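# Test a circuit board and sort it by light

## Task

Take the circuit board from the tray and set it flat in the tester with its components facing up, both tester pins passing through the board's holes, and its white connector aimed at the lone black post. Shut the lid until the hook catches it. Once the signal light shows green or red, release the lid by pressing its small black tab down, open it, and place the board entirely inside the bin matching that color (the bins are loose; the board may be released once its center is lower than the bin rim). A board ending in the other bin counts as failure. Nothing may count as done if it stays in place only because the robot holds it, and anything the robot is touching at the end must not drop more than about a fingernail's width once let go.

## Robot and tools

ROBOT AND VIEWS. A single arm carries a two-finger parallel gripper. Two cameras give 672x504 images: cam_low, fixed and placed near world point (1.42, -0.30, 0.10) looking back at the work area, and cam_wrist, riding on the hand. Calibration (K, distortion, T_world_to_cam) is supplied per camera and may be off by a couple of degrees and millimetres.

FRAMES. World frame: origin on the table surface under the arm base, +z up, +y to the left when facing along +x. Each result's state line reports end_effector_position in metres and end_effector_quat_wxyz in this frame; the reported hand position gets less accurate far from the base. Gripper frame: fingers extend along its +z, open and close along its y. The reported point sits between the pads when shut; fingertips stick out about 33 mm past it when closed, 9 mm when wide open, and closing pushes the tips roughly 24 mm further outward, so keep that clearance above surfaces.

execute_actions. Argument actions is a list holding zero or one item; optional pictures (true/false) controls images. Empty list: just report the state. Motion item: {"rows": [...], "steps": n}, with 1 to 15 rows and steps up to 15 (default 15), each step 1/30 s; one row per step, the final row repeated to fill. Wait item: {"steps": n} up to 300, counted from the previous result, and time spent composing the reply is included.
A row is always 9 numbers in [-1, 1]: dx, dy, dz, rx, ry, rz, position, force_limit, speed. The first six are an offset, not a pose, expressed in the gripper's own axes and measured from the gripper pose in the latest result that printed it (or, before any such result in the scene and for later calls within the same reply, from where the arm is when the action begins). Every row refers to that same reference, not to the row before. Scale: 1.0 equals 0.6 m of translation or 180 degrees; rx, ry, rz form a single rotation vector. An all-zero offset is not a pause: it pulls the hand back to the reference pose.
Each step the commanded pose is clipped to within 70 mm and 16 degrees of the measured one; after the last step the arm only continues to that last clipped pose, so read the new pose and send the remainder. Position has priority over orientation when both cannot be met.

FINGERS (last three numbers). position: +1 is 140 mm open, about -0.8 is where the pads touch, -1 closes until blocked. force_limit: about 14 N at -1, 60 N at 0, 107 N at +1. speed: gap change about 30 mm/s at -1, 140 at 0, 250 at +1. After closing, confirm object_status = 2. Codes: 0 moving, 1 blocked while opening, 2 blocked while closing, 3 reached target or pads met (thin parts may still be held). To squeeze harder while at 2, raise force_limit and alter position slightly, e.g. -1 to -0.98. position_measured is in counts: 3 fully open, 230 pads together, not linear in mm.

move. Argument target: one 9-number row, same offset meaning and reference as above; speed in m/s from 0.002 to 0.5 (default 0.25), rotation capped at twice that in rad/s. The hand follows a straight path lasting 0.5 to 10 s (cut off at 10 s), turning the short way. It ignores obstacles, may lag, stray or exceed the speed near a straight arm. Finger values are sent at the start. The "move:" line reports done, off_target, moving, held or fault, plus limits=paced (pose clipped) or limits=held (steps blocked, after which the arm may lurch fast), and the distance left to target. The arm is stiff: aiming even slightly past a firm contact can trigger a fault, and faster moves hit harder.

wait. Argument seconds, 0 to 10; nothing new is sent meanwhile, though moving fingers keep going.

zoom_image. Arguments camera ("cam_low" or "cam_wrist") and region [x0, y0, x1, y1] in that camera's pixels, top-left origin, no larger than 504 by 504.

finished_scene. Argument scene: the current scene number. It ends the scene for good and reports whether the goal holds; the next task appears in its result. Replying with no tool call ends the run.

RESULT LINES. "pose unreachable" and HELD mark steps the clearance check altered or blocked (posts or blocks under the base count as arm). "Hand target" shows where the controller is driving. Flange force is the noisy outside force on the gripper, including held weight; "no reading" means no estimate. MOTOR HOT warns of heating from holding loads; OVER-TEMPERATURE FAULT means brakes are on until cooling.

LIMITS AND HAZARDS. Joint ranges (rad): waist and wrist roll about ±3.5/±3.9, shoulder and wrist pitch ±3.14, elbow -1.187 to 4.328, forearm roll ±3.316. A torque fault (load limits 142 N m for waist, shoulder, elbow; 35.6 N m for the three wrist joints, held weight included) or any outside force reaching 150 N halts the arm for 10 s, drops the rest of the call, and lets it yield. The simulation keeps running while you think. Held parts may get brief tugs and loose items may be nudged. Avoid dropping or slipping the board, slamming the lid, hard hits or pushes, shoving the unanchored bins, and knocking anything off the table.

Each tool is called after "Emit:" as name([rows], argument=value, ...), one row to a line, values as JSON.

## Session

Emit:
execute_actions(actions=[])

Scene clock: 0.00 s of 12600.00 s.
end_effector_position=(+0.4524, -0.4621, +0.3840) position_measured=3 object_status=3 end_effector_quat_wxyz=(+0.071, +0.198, +0.953, -0.217)
Joint positions: [-0.792  0.498  0.186 -0.249 -1.072 -1.147]
Joint velocities: [ 0.001  0.     0.    -0.     0.     0.   ]
Flange force (N, the push that the arm receives, along the gripper's own x y z axes): no reading
Hand target: +0.452, -0.462, +0.384; +0.071, +0.198, +0.953, -0.217
camera_calibration (this result's frames):
cam_wrist: T_world_to_cam=[[0.378562, 0.848035, -0.370848, 0.357498], [0.848984, -0.158555, 0.50407, -0.660717], [0.368669, -0.505666, -0.779991, 0.0884754], [0, 0, 0, 1]] pos_world=[0.392985, -0.363192, 0.534635]

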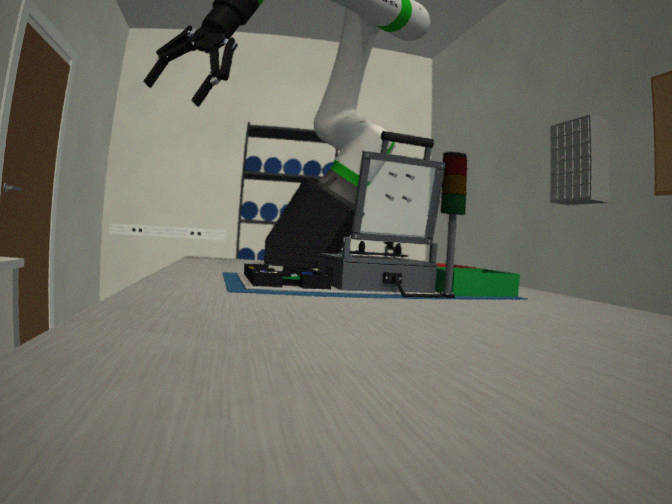

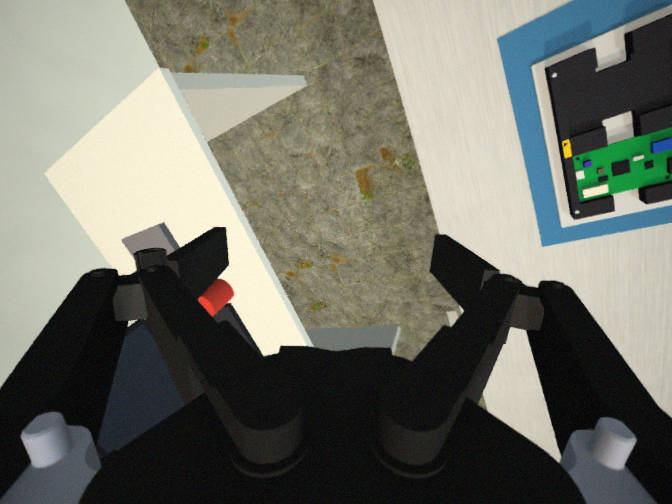

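Emit:
zoom_image(camera="cam_low", region=[210, 120, 540, 320])

Emit:
zoom_image(camera="cam_wrist", region=[480, 0, 672, 250])

Region (210, 120, 540, 320) of cam_low's 672x504 image, scaled by 1.527, with more detail than that image has; it fills the top 305 rows of this view, and the rest is white.

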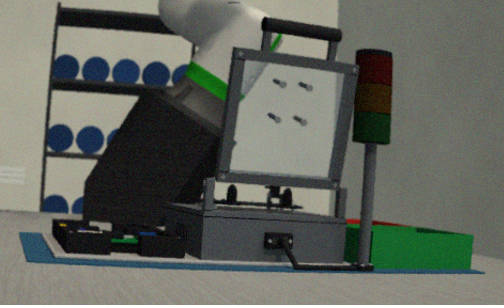

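Region (480, 0, 672, 250) of cam_wrist's 672x504 image, scaled by 2.016, with more detail than that image has; it fills the left 387 columns of this view, and the rest is white.

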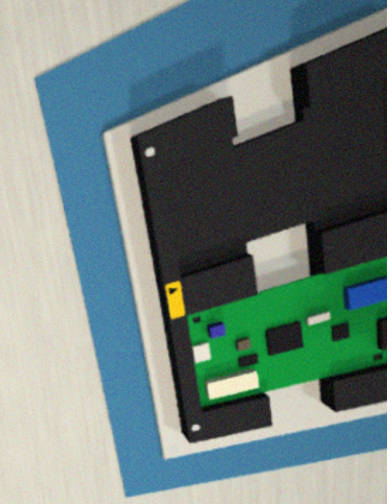

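Emit:
zoom_image(camera="cam_low", region=[310, 225, 450, 300])

Region (310, 225, 450, 300) of cam_low's 672x504 image, scaled by 3.600, with more detail than that image has; it fills the top 270 rows of this view, and the rest is white.

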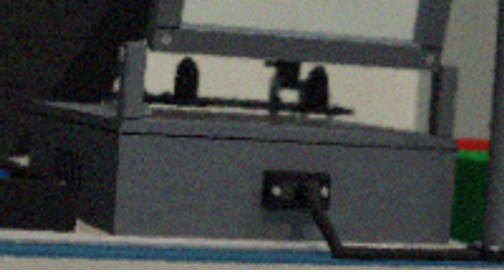

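Emit:
move(target=[0.0533, 0.5631, -0.0435, -0.0723, 0.1367, 0.3519, 0.2, 0, -0.3], speed=0.5)

Scene clock: 121.77 s of 12600.00 s.
end_effector_position=(+0.5605, -0.1600, +0.2706) position_measured=104 object_status=3 end_effector_quat_wxyz=(+0.000, +0.695, +0.719, +0.000)
Joint positions: [-0.467  0.4    0.206 -0.549 -1.399 -2.526]
Joint velocities: [ 0.001 -0.001 -0.001 -0.     0.002 -0.003]
Flange force (N, the push that the arm receives, along the gripper's own x y z axes): [-5.2 2.4 -1.9]
Hand target: +0.560, -0.160, +0.271; +0.000, +0.695, +0.719, +0.000
Off the commanded pose: 0.001 m, 0 deg.
After step 90, 117.00 s passed at rest.
move: done
camera_calibration (this result's frames):
cam_wrist: T_world_to_cam=[[0.997544, 0.065378, 0.0251186, -0.560966], [0.052981, -0.938974, 0.339883, -0.281703], [0.0458066, -0.337718, -0.940132, 0.364026], [0, 0, 0, 1]] pos_world=[0.557839, -0.104899, 0.452069]

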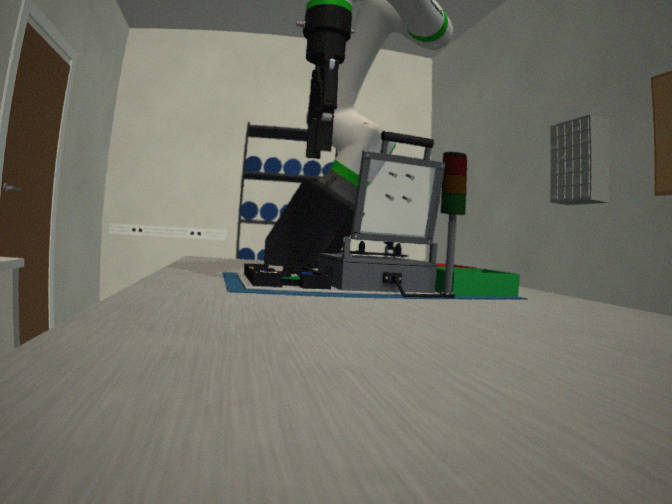

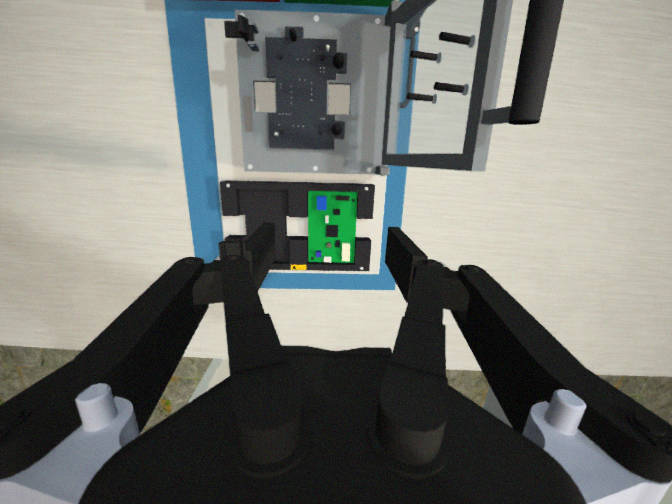

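Emit:
zoom_image(camera="cam_wrist", region=[200, 0, 420, 180])

Emit:
zoom_image(camera="cam_wrist", region=[210, 170, 430, 300])

Region (200, 0, 420, 180) of cam_wrist's 672x504 image, scaled by 2.291, with more detail than that image has; it fills the top 412 rows of this view, and the rest is white.

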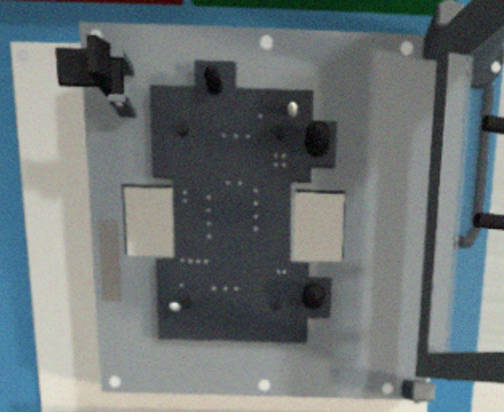

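Region (210, 170, 430, 300) of cam_wrist's 672x504 image, scaled by 2.291, with more detail than that image has; it fills the top 298 rows of this view, and the rest is white.

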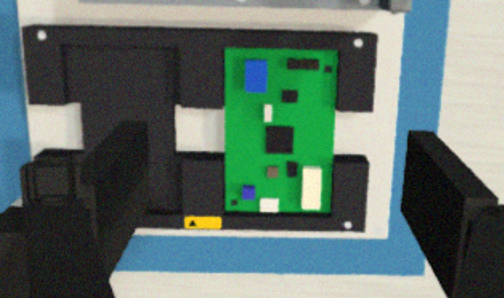

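Emit:
zoom_image(camera="cam_wrist", region=[280, 175, 390, 280])

Emit:
zoom_image(camera="cam_wrist", region=[220, 10, 370, 160])

Region (280, 175, 390, 280) of cam_wrist's 672x504 image, scaled by 4.582, with more detail than that image has; it fills the top 481 rows of this view, and the rest is white.

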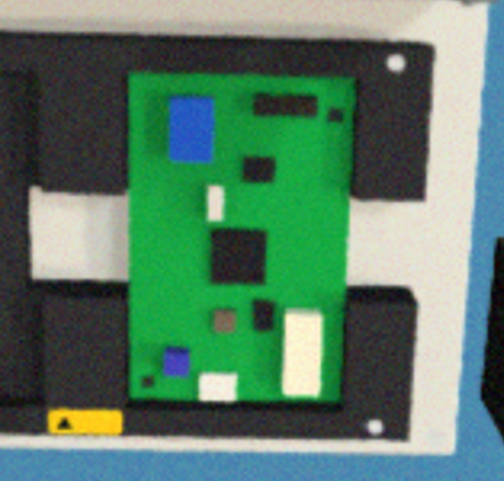

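Region (220, 10, 370, 160) of cam_wrist's 672x504 image, scaled by 3.360, with more detail than that image has.

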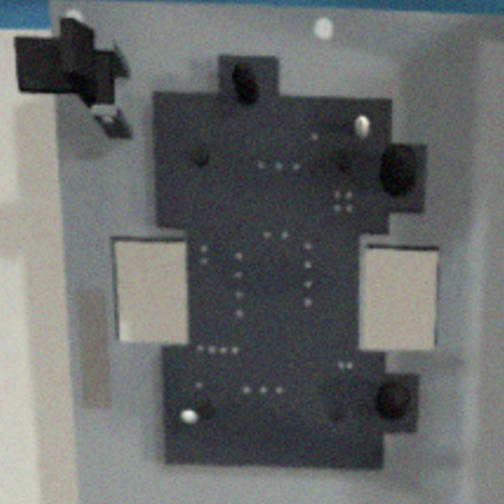

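Emit:
move(target=[-0.0712, 0.0, 0.326, 0, 0, -0.0042, 0.2, 0, -0.3], speed=0.35)

Scene clock: 240.77 s of 12600.00 s.
end_effector_position=(+0.5622, -0.2020, +0.0749) position_measured=104 object_status=3 end_effector_quat_wxyz=(+0.000, +0.690, +0.724, +0.000)
Joint positions: [-0.358  0.656  0.126 -0.625 -1.062 -2.405]
Joint velocities: [ 0.     0.002  0.002 -0.001  0.     0.   ]
Flange force (N, the push that the arm receives, along the gripper's own x y z axes): [-0.2 1.4 -1.0]
Hand target: +0.562, -0.202, +0.075; +0.000, +0.690, +0.724, +0.000
Off the commanded pose: 0.001 m, 0 deg.
After step 90, 114.90 s passed at rest.
move: done
camera_calibration (this result's frames):
cam_wrist: T_world_to_cam=[[0.996521, 0.0794821, 0.0250698, -0.551567], [0.0662886, -0.938225, 0.339616, -0.262053], [0.0505145, -0.336773, -0.94023, 0.163315], [0, 0, 0, 1]] pos_world=[0.558769, -0.147025, 0.256378]

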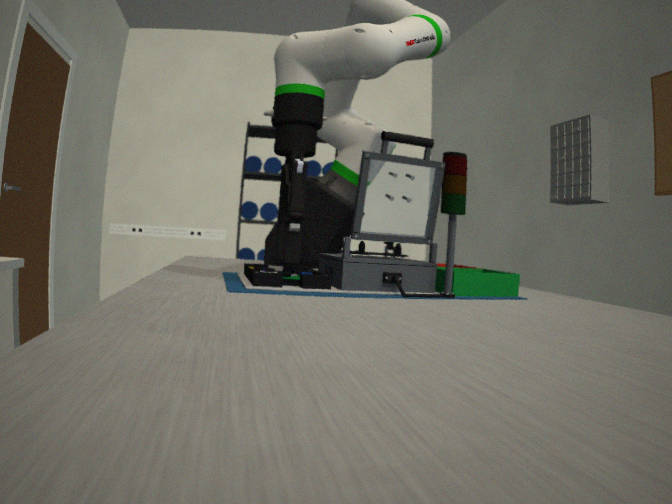

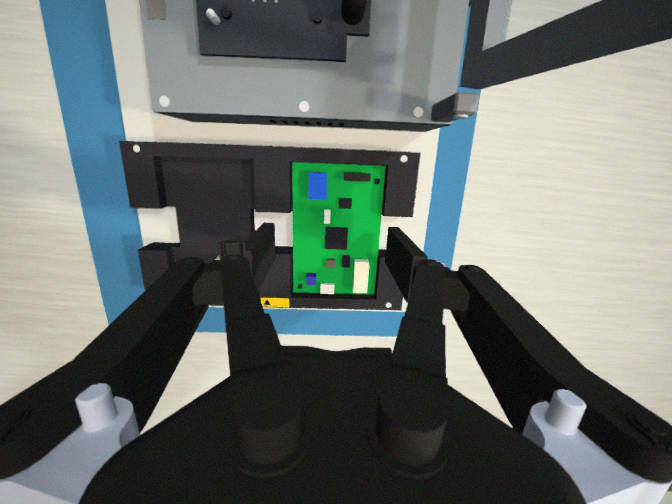

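Emit:
zoom_image(camera="cam_wrist", region=[245, 145, 425, 315])

Region (245, 145, 425, 315) of cam_wrist's 672x504 image, scaled by 2.800, with more detail than that image has.

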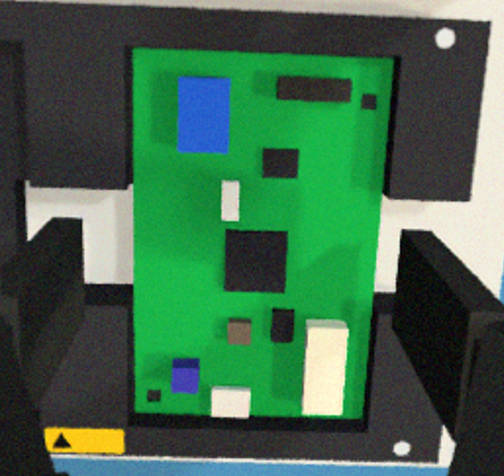

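Emit:
move(target=[0.0013, 0.008, 0.0515, 0, 0, 0, 0.2, 0, -0.3], speed=0.1)

Emit:
execute_actions([
  {"rows": [[0,0,0,0,0,0,-1,0,-0.6]], "steps": 13},
])

Scene clock: 361.53 s of 12600.00 s.
end_effector_position=(+0.5670, -0.2009, +0.0440) position_measured=104 object_status=3 end_effector_quat_wxyz=(+0.000, +0.690, +0.724, +0.000)
Joint positions: [-0.33   0.702  0.135 -0.641 -1.019 -2.403]
Joint velocities: [ 0.     0.001 -0.     0.     0.001  0.   ]
Flange force (N, the push that the arm receives, along the gripper's own x y z axes): [-6.9 5.8 -0.5]
Hand target: +0.567, -0.201, +0.044; +0.000, +0.690, +0.724, +0.000
Off the commanded pose: 0.000 m, 0 deg.
After step 90, 117.00 s passed at rest.
move: done
camera_calibration (this result's frames):
cam_wrist: T_world_to_cam=[[0.99651, 0.0795983, 0.0251483, -0.555662], [0.0663734, -0.938232, 0.339582, -0.250907], [0.0506251, -0.336728, -0.94024, 0.134395], [0, 0, 0, 1]] pos_world=[0.563572, -0.145924, 0.225541]

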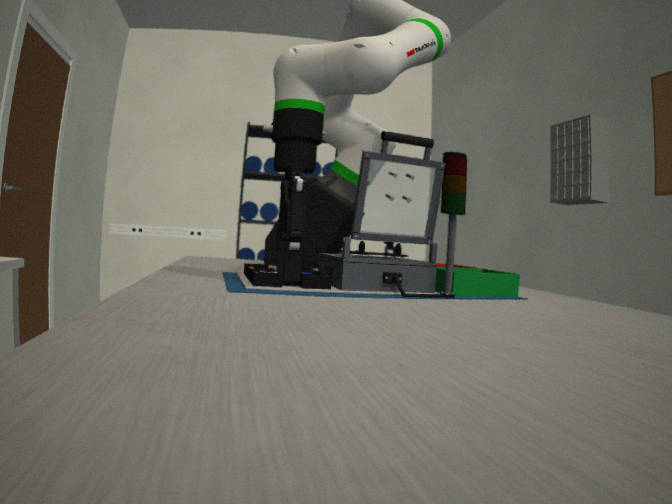

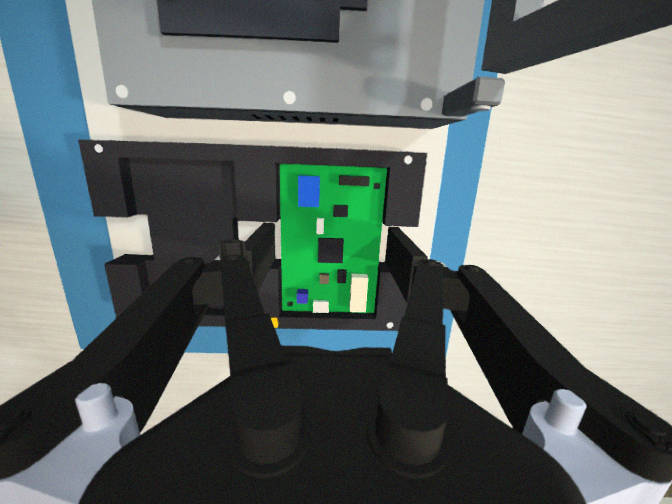

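Scene clock: 361.97 s of 12600.00 s.
end_effector_position=(+0.5670, -0.2009, +0.0440) position_measured=126 object_status=2 end_effector_quat_wxyz=(+0.000, +0.690, +0.724, +0.000)
Joint positions: [-0.329  0.702  0.135 -0.641 -1.019 -2.403]
Joint velocities: [-0.     0.     0.001  0.     0.    -0.   ]
Flange force (N, the push that the arm receives, along the gripper's own x y z axes): [3.5 -5.0 -28.4]
Hand target: +0.567, -0.201, +0.044; +0.000, +0.690, +0.724, +0.000
Off the commanded pose: 0.000 m, 0 deg.
Steps of this call (steps 1 to 13: all 13 steps of this action). Readings (end_effector_position | what the end effector reports):
1: (+0.5670, -0.2009, +0.0440) | position_measured=104 object_status=0
2: (+0.5670, -0.2009, +0.0440) | position_measured=106 object_status=0
4: (+0.5670, -0.2009, +0.0440) | position_measured=114 object_status=0
8: (+0.5670, -0.2009, +0.0440) | position_measured=126 object_status=0
13: the state above
camera_calibration (this result's frames):
cam_wrist: T_world_to_cam=[[0.996505, 0.0796362, 0.0252104, -0.555706], [0.0663869, -0.938223, 0.339605, -0.250923], [0.0506978, -0.336744, -0.94023, 0.13435], [0, 0, 0, 1]] pos_world=[0.563611, -0.145925, 0.225544]

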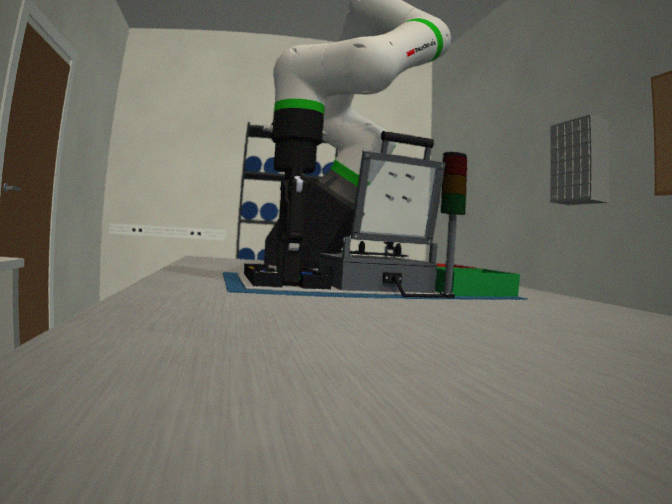

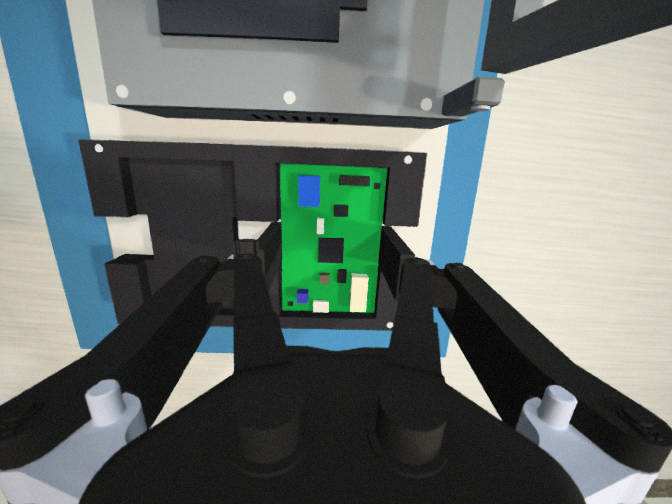

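Emit:
move(target=[0, 0, -0.0517, 0, 0, 0, -1, 0, -0.6], speed=0.12)

Emit:
move(target=[0.035, -0.084, -0.1, 0, 0, -0.5, -1, 0, -0.6], speed=0.5)

Emit:
move(target=[-0.01667, 0.25, 0.015, 0, 0, -0.5, -1, 0, -0.6], speed=0.5)

Scene clock: 371.33 s of 12600.00 s.
end_effector_position=(+0.5670, -0.2010, +0.0750) position_measured=126 object_status=2 end_effector_quat_wxyz=(+0.000, +0.690, +0.724, +0.000)
Joint positions: [-0.354  0.66   0.137 -0.623 -1.066 -2.413]
Joint velocities: [-0.004 -0.002  0.     0.001 -0.001 -0.   ]
Flange force (N, the push that the arm receives, along the gripper's own x y z axes): [-4.0 2.7 1.1]
Hand target: +0.567, -0.201, +0.075; +0.000, +0.690, +0.724, +0.000
Off the commanded pose: 0.000 m, 0 deg.
After step 90, 5.60 s passed at rest.
move: done
camera_calibration (this result's frames):
cam_wrist: T_world_to_cam=[[0.996517, 0.0795023, 0.0251474, -0.556434], [0.06628, -0.938216, 0.339644, -0.261473], [0.0505962, -0.336795, -0.940218, 0.163484], [0, 0, 0, 1]] pos_world=[0.563555, -0.14602, 0.256512]

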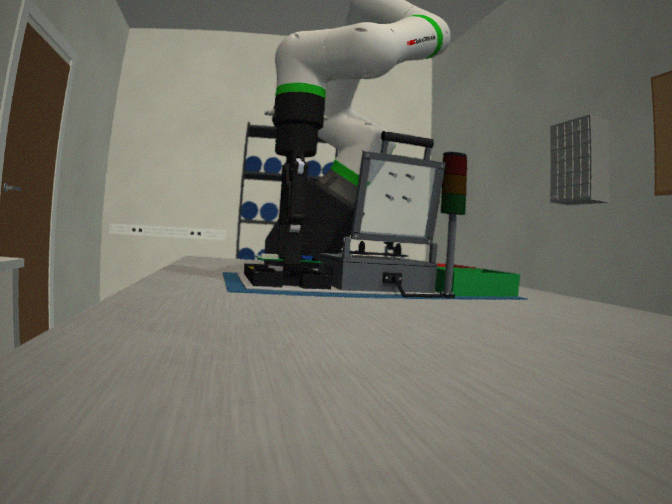

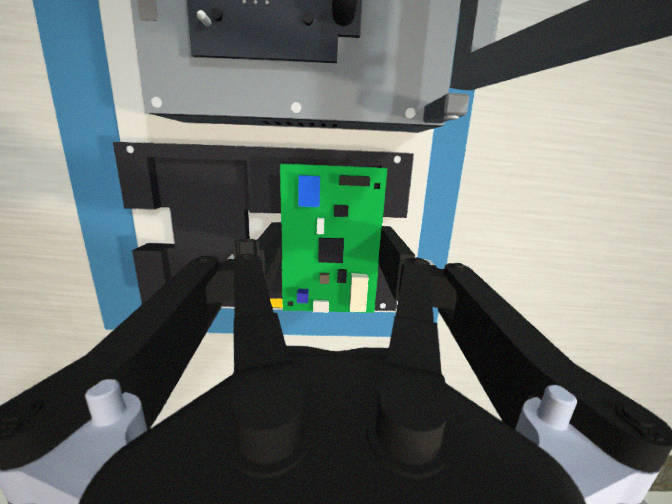

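Scene clock: 373.47 s of 12600.00 s.
end_effector_position=(+0.5155, -0.1826, +0.1350) position_measured=126 object_status=2 end_effector_quat_wxyz=(+0.000, -0.024, +1.000, -0.000)
Joint positions: [-0.41   0.489 -0.01  -0.609 -1.114 -0.813]
Joint velocities: [-0.001 -0.     0.003 -0.004 -0.     0.004]
Flange force (N, the push that the arm receives, along the gripper's own x y z axes): [-2.9 -3.7 0.0]
Hand target: +0.515, -0.183, +0.135; +0.000, -0.024, +1.000, -0.000
Off the commanded pose: 0.000 m, 0 deg.
move: done
camera_calibration (this result's frames):
cam_wrist: T_world_to_cam=[[-0.079344, 0.996557, 0.0240603, 0.214095], [0.937954, 0.0664613, 0.340332, -0.527184], [0.337561, 0.0495707, -0.939997, 0.151345], [0, 0, 0, 1]] pos_world=[0.460373, -0.185823, 0.31653]

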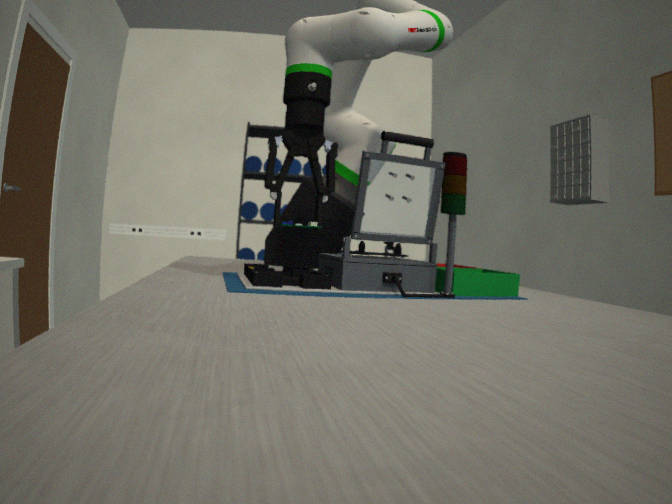

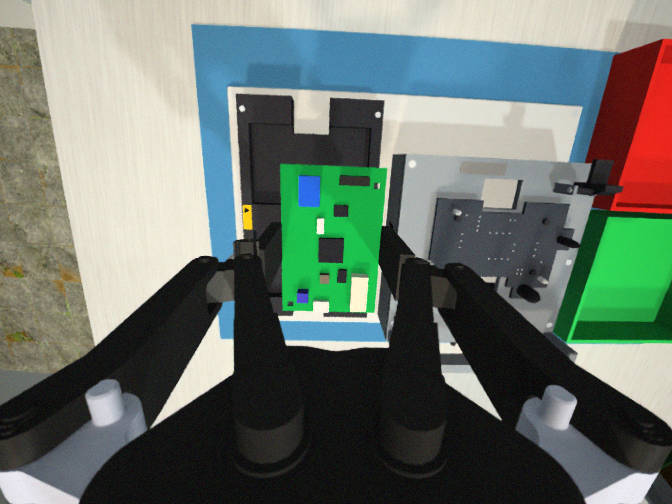

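Scene clock: 375.57 s of 12600.00 s.
end_effector_position=(+0.5189, -0.0321, +0.1264) position_measured=126 object_status=2 end_effector_quat_wxyz=(-0.001, +0.724, -0.690, +0.001)
Joint positions: [-0.146  0.251 -0.176 -0.6   -1.038  0.491]
Joint velocities: [-0.004 -0.    -0.002 -0.002 -0.     0.004]
Flange force (N, the push that the arm receives, along the gripper's own x y z axes): [5.2 -2.2 -0.2]
Hand target: +0.519, -0.032, +0.126; -0.001, +0.724, -0.690, +0.001
Off the commanded pose: 0.001 m, 0 deg.
move: done
camera_calibration (this result's frames):
cam_wrist: T_world_to_cam=[[-0.996572, -0.0795561, 0.0227016, 0.506111], [-0.0671617, 0.938196, 0.339527, 0.0122258], [-0.04831, 0.336838, -0.940322, 0.344144], [0, 0, 0, 1]] pos_world=[0.521822, -0.0871266, 0.307965]

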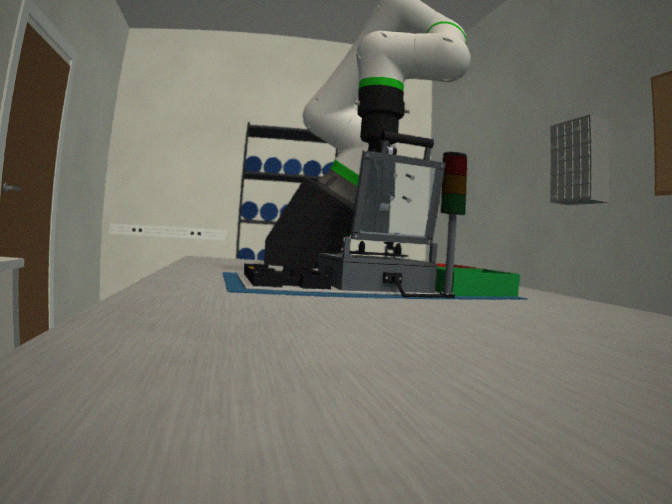

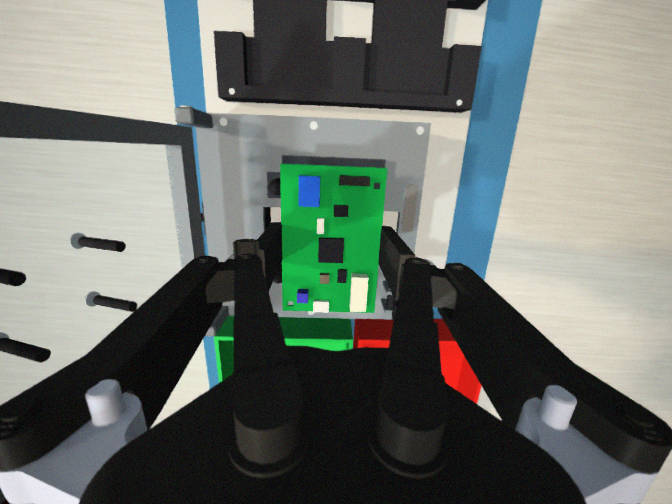

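Emit:
zoom_image(camera="cam_wrist", region=[250, 140, 420, 240])

Emit:
zoom_image(camera="cam_wrist", region=[190, 100, 450, 330])

Region (250, 140, 420, 240) of cam_wrist's 672x504 image, scaled by 2.965, with more detail than that image has; it fills the top 296 rows of this view, and the rest is white.

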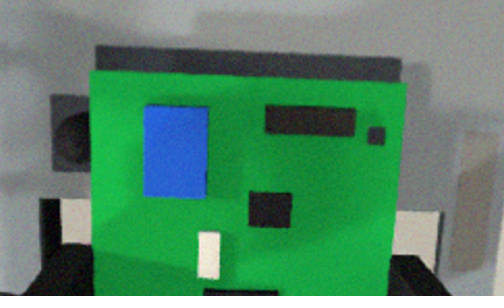

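Region (190, 100, 450, 330) of cam_wrist's 672x504 image, scaled by 1.938, with more detail than that image has; it fills the top 446 rows of this view, and the rest is white.

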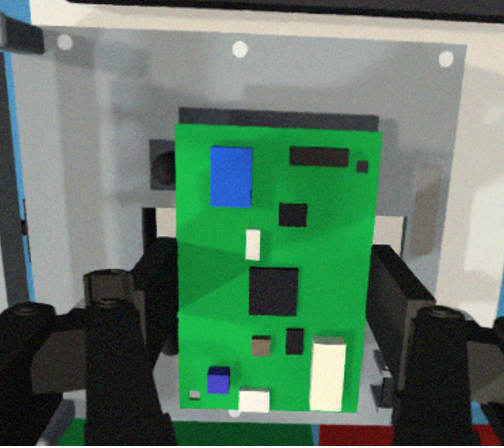

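Emit:
zoom_image(camera="cam_wrist", region=[260, 145, 320, 215])

Emit:
zoom_image(camera="cam_wrist", region=[350, 145, 410, 215])

Region (260, 145, 320, 215) of cam_wrist's 672x504 image, scaled by 7.200, with more detail than that image has; it fills the left 432 columns of this view, and the rest is white.

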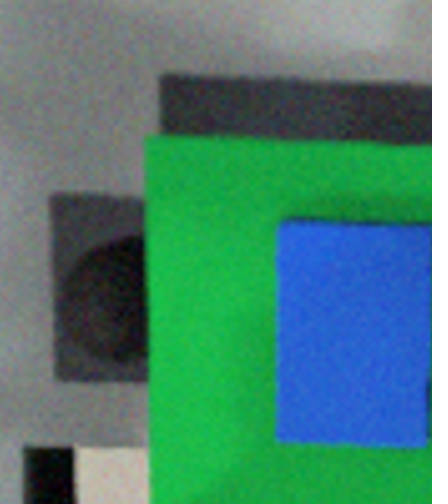

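Region (350, 145, 410, 215) of cam_wrist's 672x504 image, scaled by 7.200, with more detail than that image has; it fills the left 432 columns of this view, and the rest is white.

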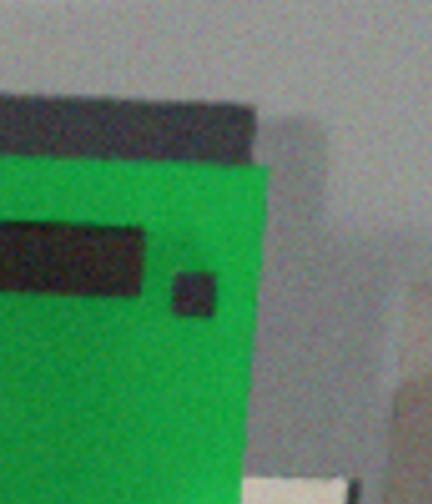

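Emit:
move(target=[0.00275, 0.0, 0.0308, 0, 0, 0.0006, -1, 0, -0.6], speed=0.04)

Emit:
zoom_image(camera="cam_wrist", region=[350, 145, 410, 215])

Emit:
zoom_image(camera="cam_wrist", region=[255, 145, 315, 215])

Emit:
zoom_image(camera="cam_wrist", region=[265, 270, 400, 345])

Scene clock: 469.93 s of 12600.00 s.
end_effector_position=(+0.5190, -0.0337, +0.1080) position_measured=126 object_status=2 end_effector_quat_wxyz=(-0.001, +0.723, -0.691, +0.001)
Joint positions: [-0.132  0.279 -0.182 -0.612 -1.002  0.499]
Joint velocities: [-0.001  0.001  0.002 -0.     0.     0.   ]
Flange force (N, the push that the arm receives, along the gripper's own x y z axes): [2.2 -2.4 -0.5]
Hand target: +0.519, -0.034, +0.108; -0.001, +0.723, -0.691, +0.001
Off the commanded pose: 0.000 m, 0 deg.
After step 90, 90.60 s passed at rest.
move: done
camera_calibration (this result's frames):
cam_wrist: T_world_to_cam=[[-0.996713, -0.0777789, 0.0226832, 0.506651], [-0.0654926, 0.938298, 0.339569, 0.0191128], [-0.047695, 0.336967, -0.940307, 0.327013], [0, 0, 0, 1]] pos_world=[0.521834, -0.0887193, 0.28951]

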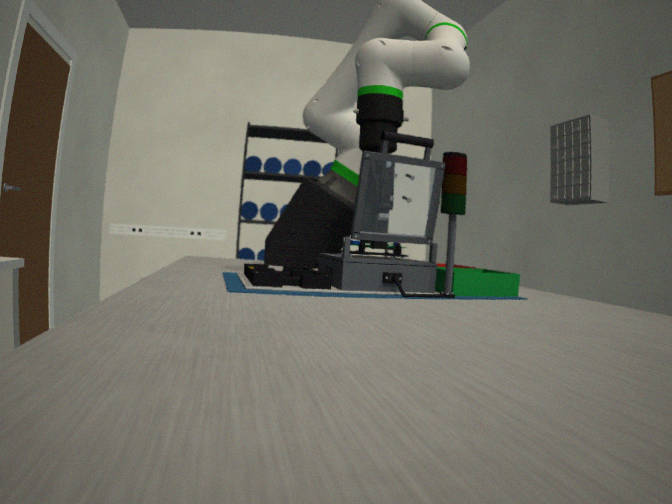

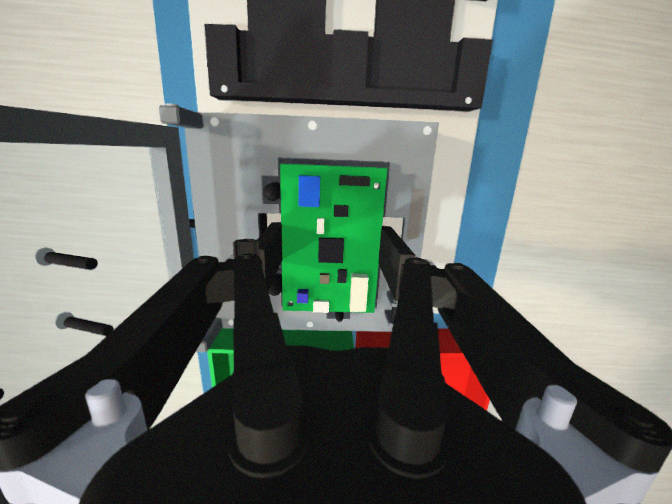

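Region (350, 145, 410, 215) of cam_wrist's 672x504 image, scaled by 7.200, with more detail than that image has; it fills the left 432 columns of this view, and the rest is white.

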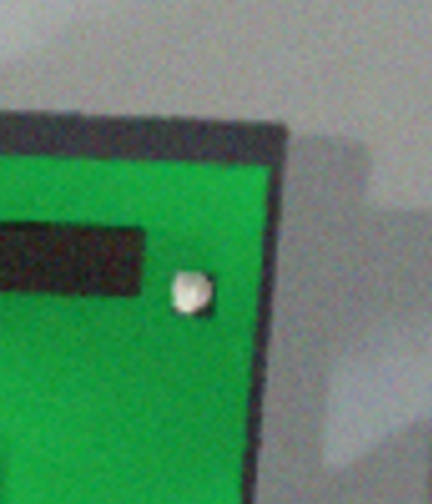

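Region (255, 145, 315, 215) of cam_wrist's 672x504 image, scaled by 7.200, with more detail than that image has; it fills the left 432 columns of this view, and the rest is white.

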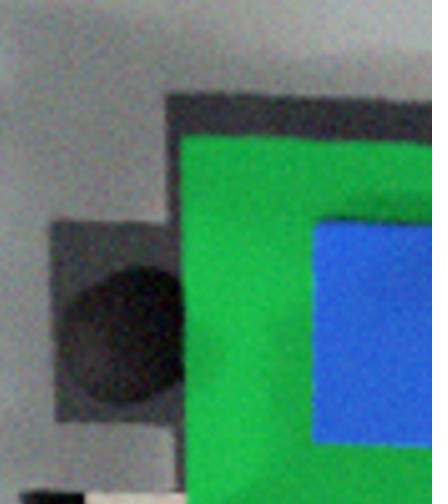

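Region (265, 270, 400, 345) of cam_wrist's 672x504 image, scaled by 3.733, with more detail than that image has.

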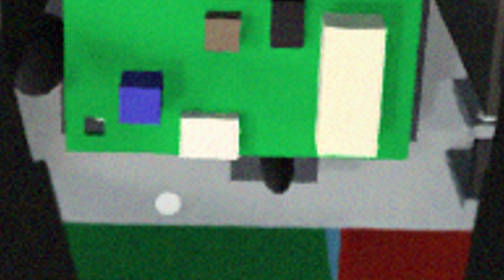

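Emit:
move(target=[0.0, 0.0003, 0.0135, 0, 0, -0.0003, -1, 0, -0.6], speed=0.015)

Emit:
zoom_image(camera="cam_wrist", region=[250, 145, 420, 335])

Scene clock: 483.10 s of 12600.00 s.
end_effector_position=(+0.5188, -0.0336, +0.0999) position_measured=126 object_status=2 end_effector_quat_wxyz=(-0.001, +0.724, -0.690, +0.001)
Joint positions: [-0.124  0.291 -0.185 -0.617 -0.986  0.504]
Joint velocities: [-0.     0.001 -0.002 -0.001  0.001  0.   ]
Flange force (N, the push that the arm receives, along the gripper's own x y z axes): [-1.5 2.8 -0.2]
Hand target: +0.519, -0.034, +0.100; -0.001, +0.724, -0.690, +0.001
Off the commanded pose: 0.000 m, 0 deg.
After step 90, 9.40 s passed at rest.
move: done
camera_calibration (this result's frames):
cam_wrist: T_world_to_cam=[[-0.996634, -0.0787594, 0.0227444, 0.506564], [-0.066392, 0.938214, 0.339628, 0.022263], [-0.048088, 0.336975, -0.940285, 0.319596], [0, 0, 0, 1]] pos_world=[0.521705, -0.0886865, 0.281428]

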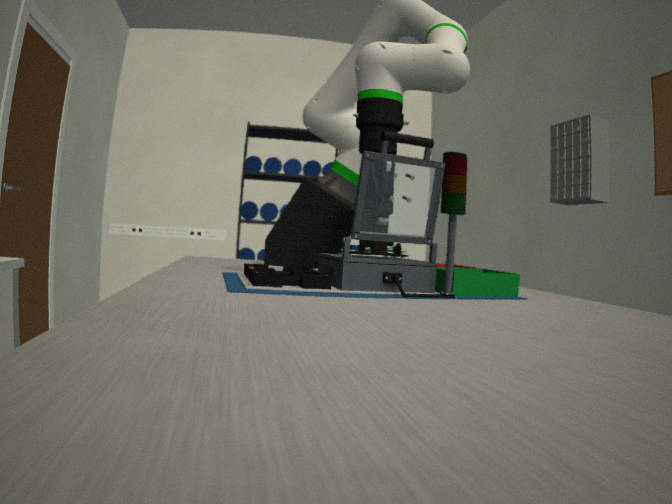

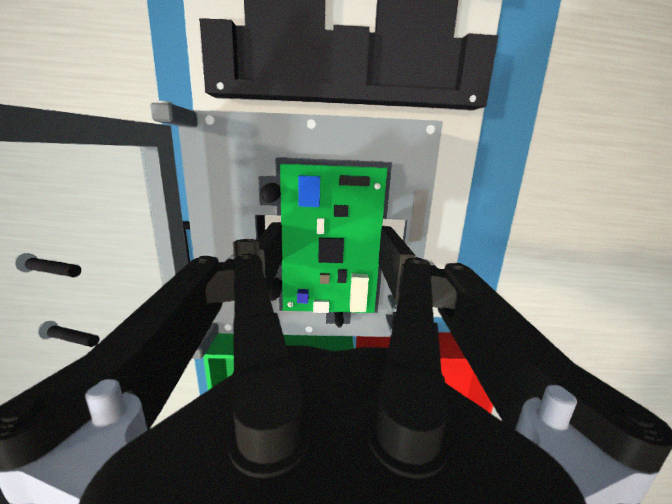

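Region (250, 145, 420, 335) of cam_wrist's 672x504 image, scaled by 2.653, with more detail than that image has; it fills the left 451 columns of this view, and the rest is white.

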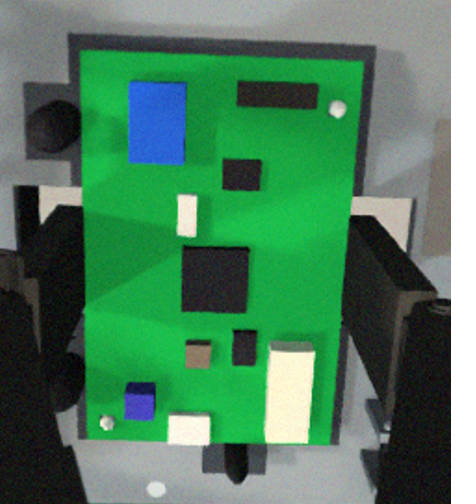

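Emit:
execute_actions([
  {"rows": [[0,0,0,0,0,0,0.2,0,-0.4],[0,0,0,0,0,0,0.2,0,-0.4],[0,0,0,0,0,0,0.2,0,-0.4],[0,0,0,0,0,0,0.2,0,-0.4],[0,0,0,0,0,0,0.2,0,-0.4],[0,0,-0.001,0,0,0,0.2,0,-0.4],[0,0,-0.0038,0,0,0,0.2,0,-0.4],[0,0,-0.0082,0,0,0,0.2,0,-0.4],[0,0,-0.0138,0,0,0,0.2,0,-0.4],[0,0,-0.02,0,0,0,0.2,0,-0.4],[0,0,-0.0262,0,0,0,0.2,0,-0.4],[0,0,-0.0318,0,0,0,0.2,0,-0.4],[0,0,-0.0362,0,0,0,0.2,0,-0.4],[0,0,-0.039,0,0,0,0.2,0,-0.4],[0,0,-0.04,0,0,0,0.2,0,-0.4]], "steps": 15},
])

Emit:
move(target=[0, -0.125, -0.2662, 0, 0, 0.5, 0.2, 0, -0.4], speed=0.5)

Emit:
move(target=[-0.12, 0, 0, 0, 0, 0, 0.5, -0.7, 0.5], speed=0.15)

Scene clock: 603.60 s of 12600.00 s.
end_effector_position=(+0.5188, -0.0338, +0.1194) position_measured=104 object_status=3 end_effector_quat_wxyz=(-0.001, +0.724, -0.690, +0.001)
Joint positions: [-0.142  0.263 -0.178 -0.605 -1.024  0.496]
Joint velocities: [-0.068 -0.101  0.033  0.043 -0.141 -0.028]
Flange force (N, the push that the arm receives, along the gripper's own x y z axes): [-0.8 1.8 -2.7]
Hand target: +0.519, -0.034, +0.124; -0.001, +0.724, -0.690, +0.001
Off the commanded pose: 0.005 m, 0 deg.
Steps of this call (steps 1 to 90: nothing new was sent; then 117.00 s passed at rest; steps 91 to 105: all 15 steps of this action). Readings (end_effector_position | what the end effector reports):
91: (+0.5188, -0.0337, +0.0999) | position_measured=126 object_status=0
92: (+0.5189, -0.0337, +0.0999) | position_measured=126 object_status=0
94: (+0.5189, -0.0337, +0.0999) | position_measured=112 object_status=0
98: (+0.5188, -0.0336, +0.1007) | position_measured=104 object_status=0
105: the state above
camera_calibration (this result's frames):
cam_wrist: T_world_to_cam=[[-0.99664, -0.0787439, 0.0225413, 0.506179], [-0.0664604, 0.938312, 0.339343, 0.0158524], [-0.047872, 0.336705, -0.940392, 0.33784], [0, 0, 0, 1]] pos_world=[0.521704, -0.0887684, 0.300913]

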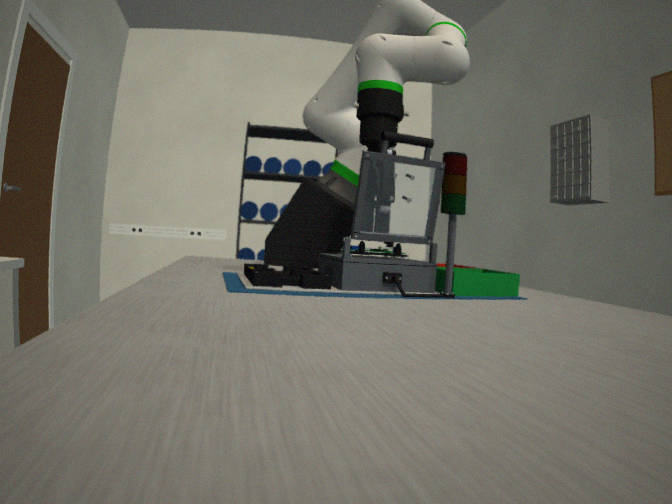

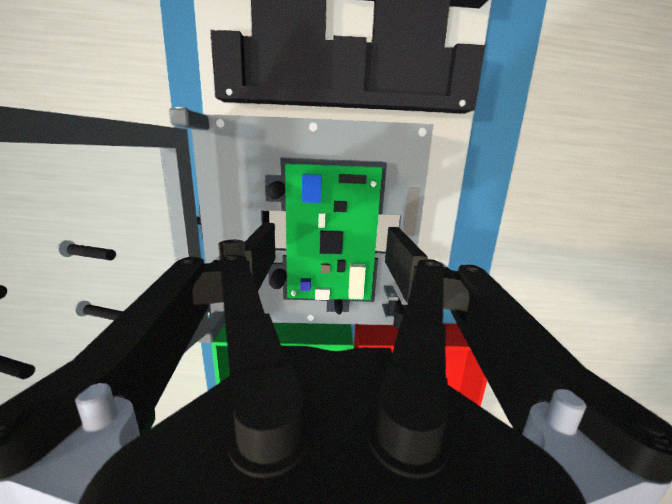

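Scene clock: 606.00 s of 12600.00 s.
end_effector_position=(+0.5934, -0.0309, +0.2836) position_measured=104 object_status=3 end_effector_quat_wxyz=(+0.001, -0.023, +1.000, -0.000)
Joint positions: [-0.269  0.248  0.188 -0.535 -1.412 -1.184]
Joint velocities: [ 0.001  0.001  0.001  0.002 -0.001 -0.003]
Flange force (N, the push that the arm receives, along the gripper's own x y z axes): [-1.7 -2.9 -0.1]
Hand target: +0.593, -0.031, +0.284; +0.001, -0.023, +1.000, -0.000
Off the commanded pose: 0.001 m, 0 deg.
move: done
camera_calibration (this result's frames):
cam_wrist: T_world_to_cam=[[-0.07764, 0.996699, 0.0237416, 0.0645688], [0.937724, 0.0649171, 0.341262, -0.661022], [0.338594, 0.0487586, -0.939668, 0.256472], [0, 0, 0, 1]] pos_world=[0.53803, -0.0339492, 0.465047]

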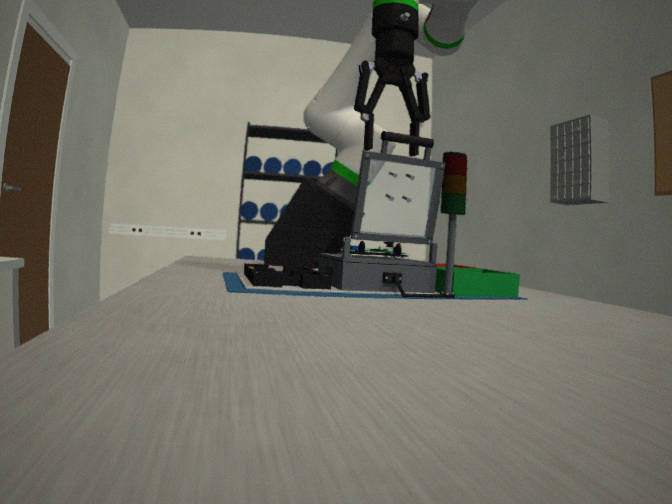

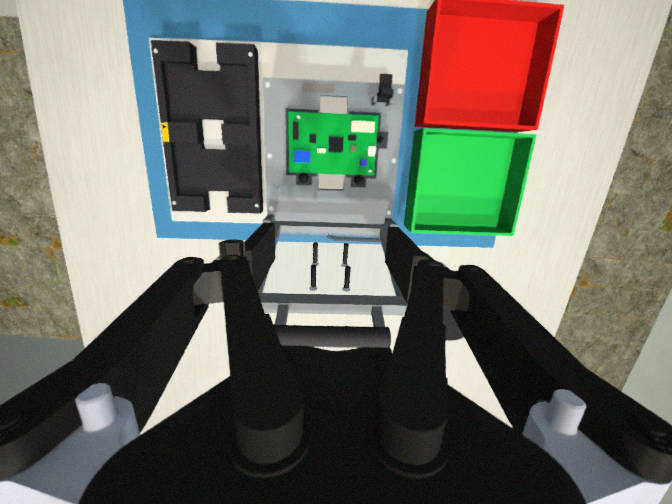

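Scene clock: 606.90 s of 12600.00 s.
end_effector_position=(+0.6653, -0.0275, +0.2837) position_measured=66 object_status=3 end_effector_quat_wxyz=(+0.001, -0.023, +1.000, -0.000)
Joint positions: [-0.238  0.396  0.423 -0.526 -1.47  -1.255]
Joint velocities: [ 0.001  0.002  0.001 -0.001 -0.001 -0.001]
Flange force (N, the push that the arm receives, along the gripper's own x y z axes): [-2.9 -2.3 -1.1]
Hand target: +0.665, -0.028, +0.284; +0.001, -0.023, +1.000, -0.000
Off the commanded pose: 0.000 m, 0 deg.
move: done
camera_calibration (this result's frames):
cam_wrist: T_world_to_cam=[[-0.0774664, 0.996712, 0.0237418, 0.0666998], [0.937637, 0.0647396, 0.341533, -0.728755], [0.338873, 0.0487185, -0.93957, 0.231838], [0, 0, 0, 1]] pos_world=[0.609911, -0.030596, 0.465138]

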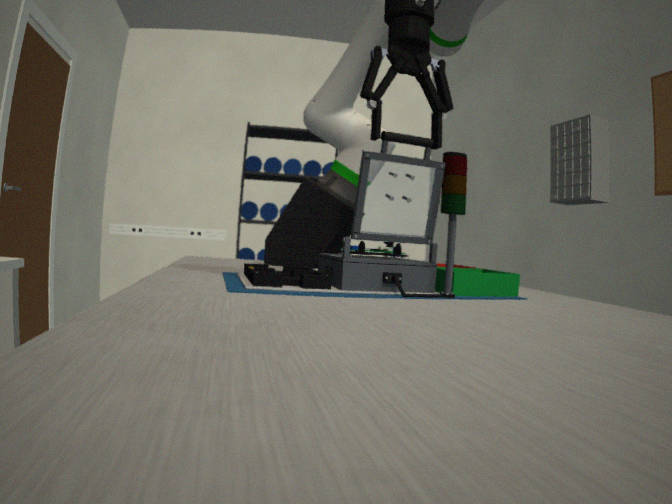

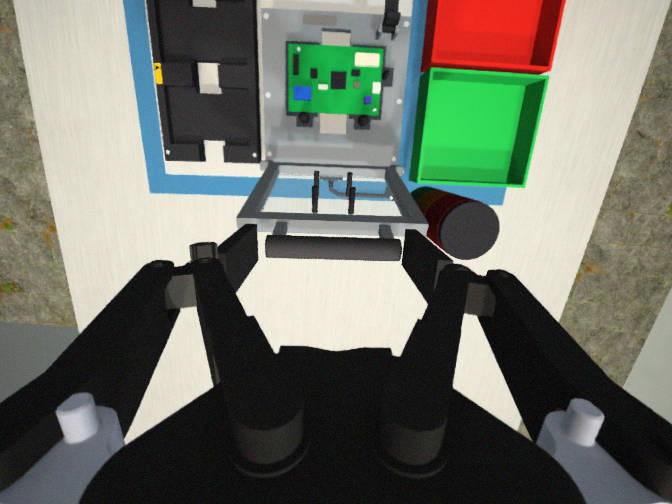

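Emit:
zoom_image(camera="cam_wrist", region=[225, 200, 445, 300])

Emit:
zoom_image(camera="cam_low", region=[350, 90, 480, 180])

Emit:
zoom_image(camera="cam_wrist", region=[260, 0, 420, 150])

Region (225, 200, 445, 300) of cam_wrist's 672x504 image, scaled by 2.291, with more detail than that image has; it fills the top 229 rows of this view, and the rest is white.

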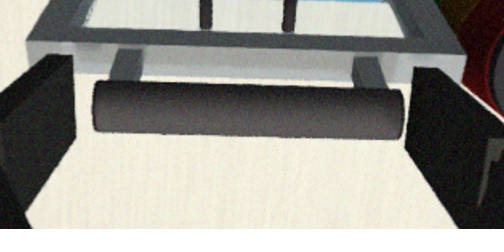

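Region (350, 90, 480, 180) of cam_low's 672x504 image, scaled by 3.877, with more detail than that image has; it fills the top 349 rows of this view, and the rest is white.

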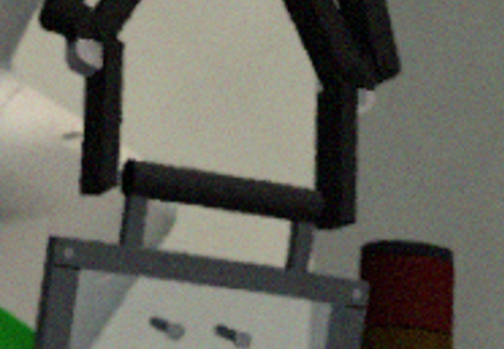

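Region (260, 0, 420, 150) of cam_wrist's 672x504 image, scaled by 3.150, with more detail than that image has; it fills the top 472 rows of this view, and the rest is white.

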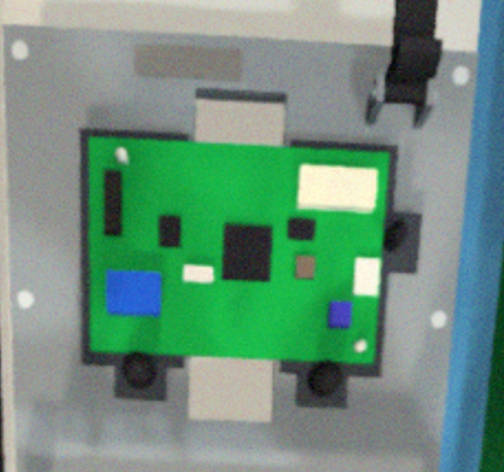

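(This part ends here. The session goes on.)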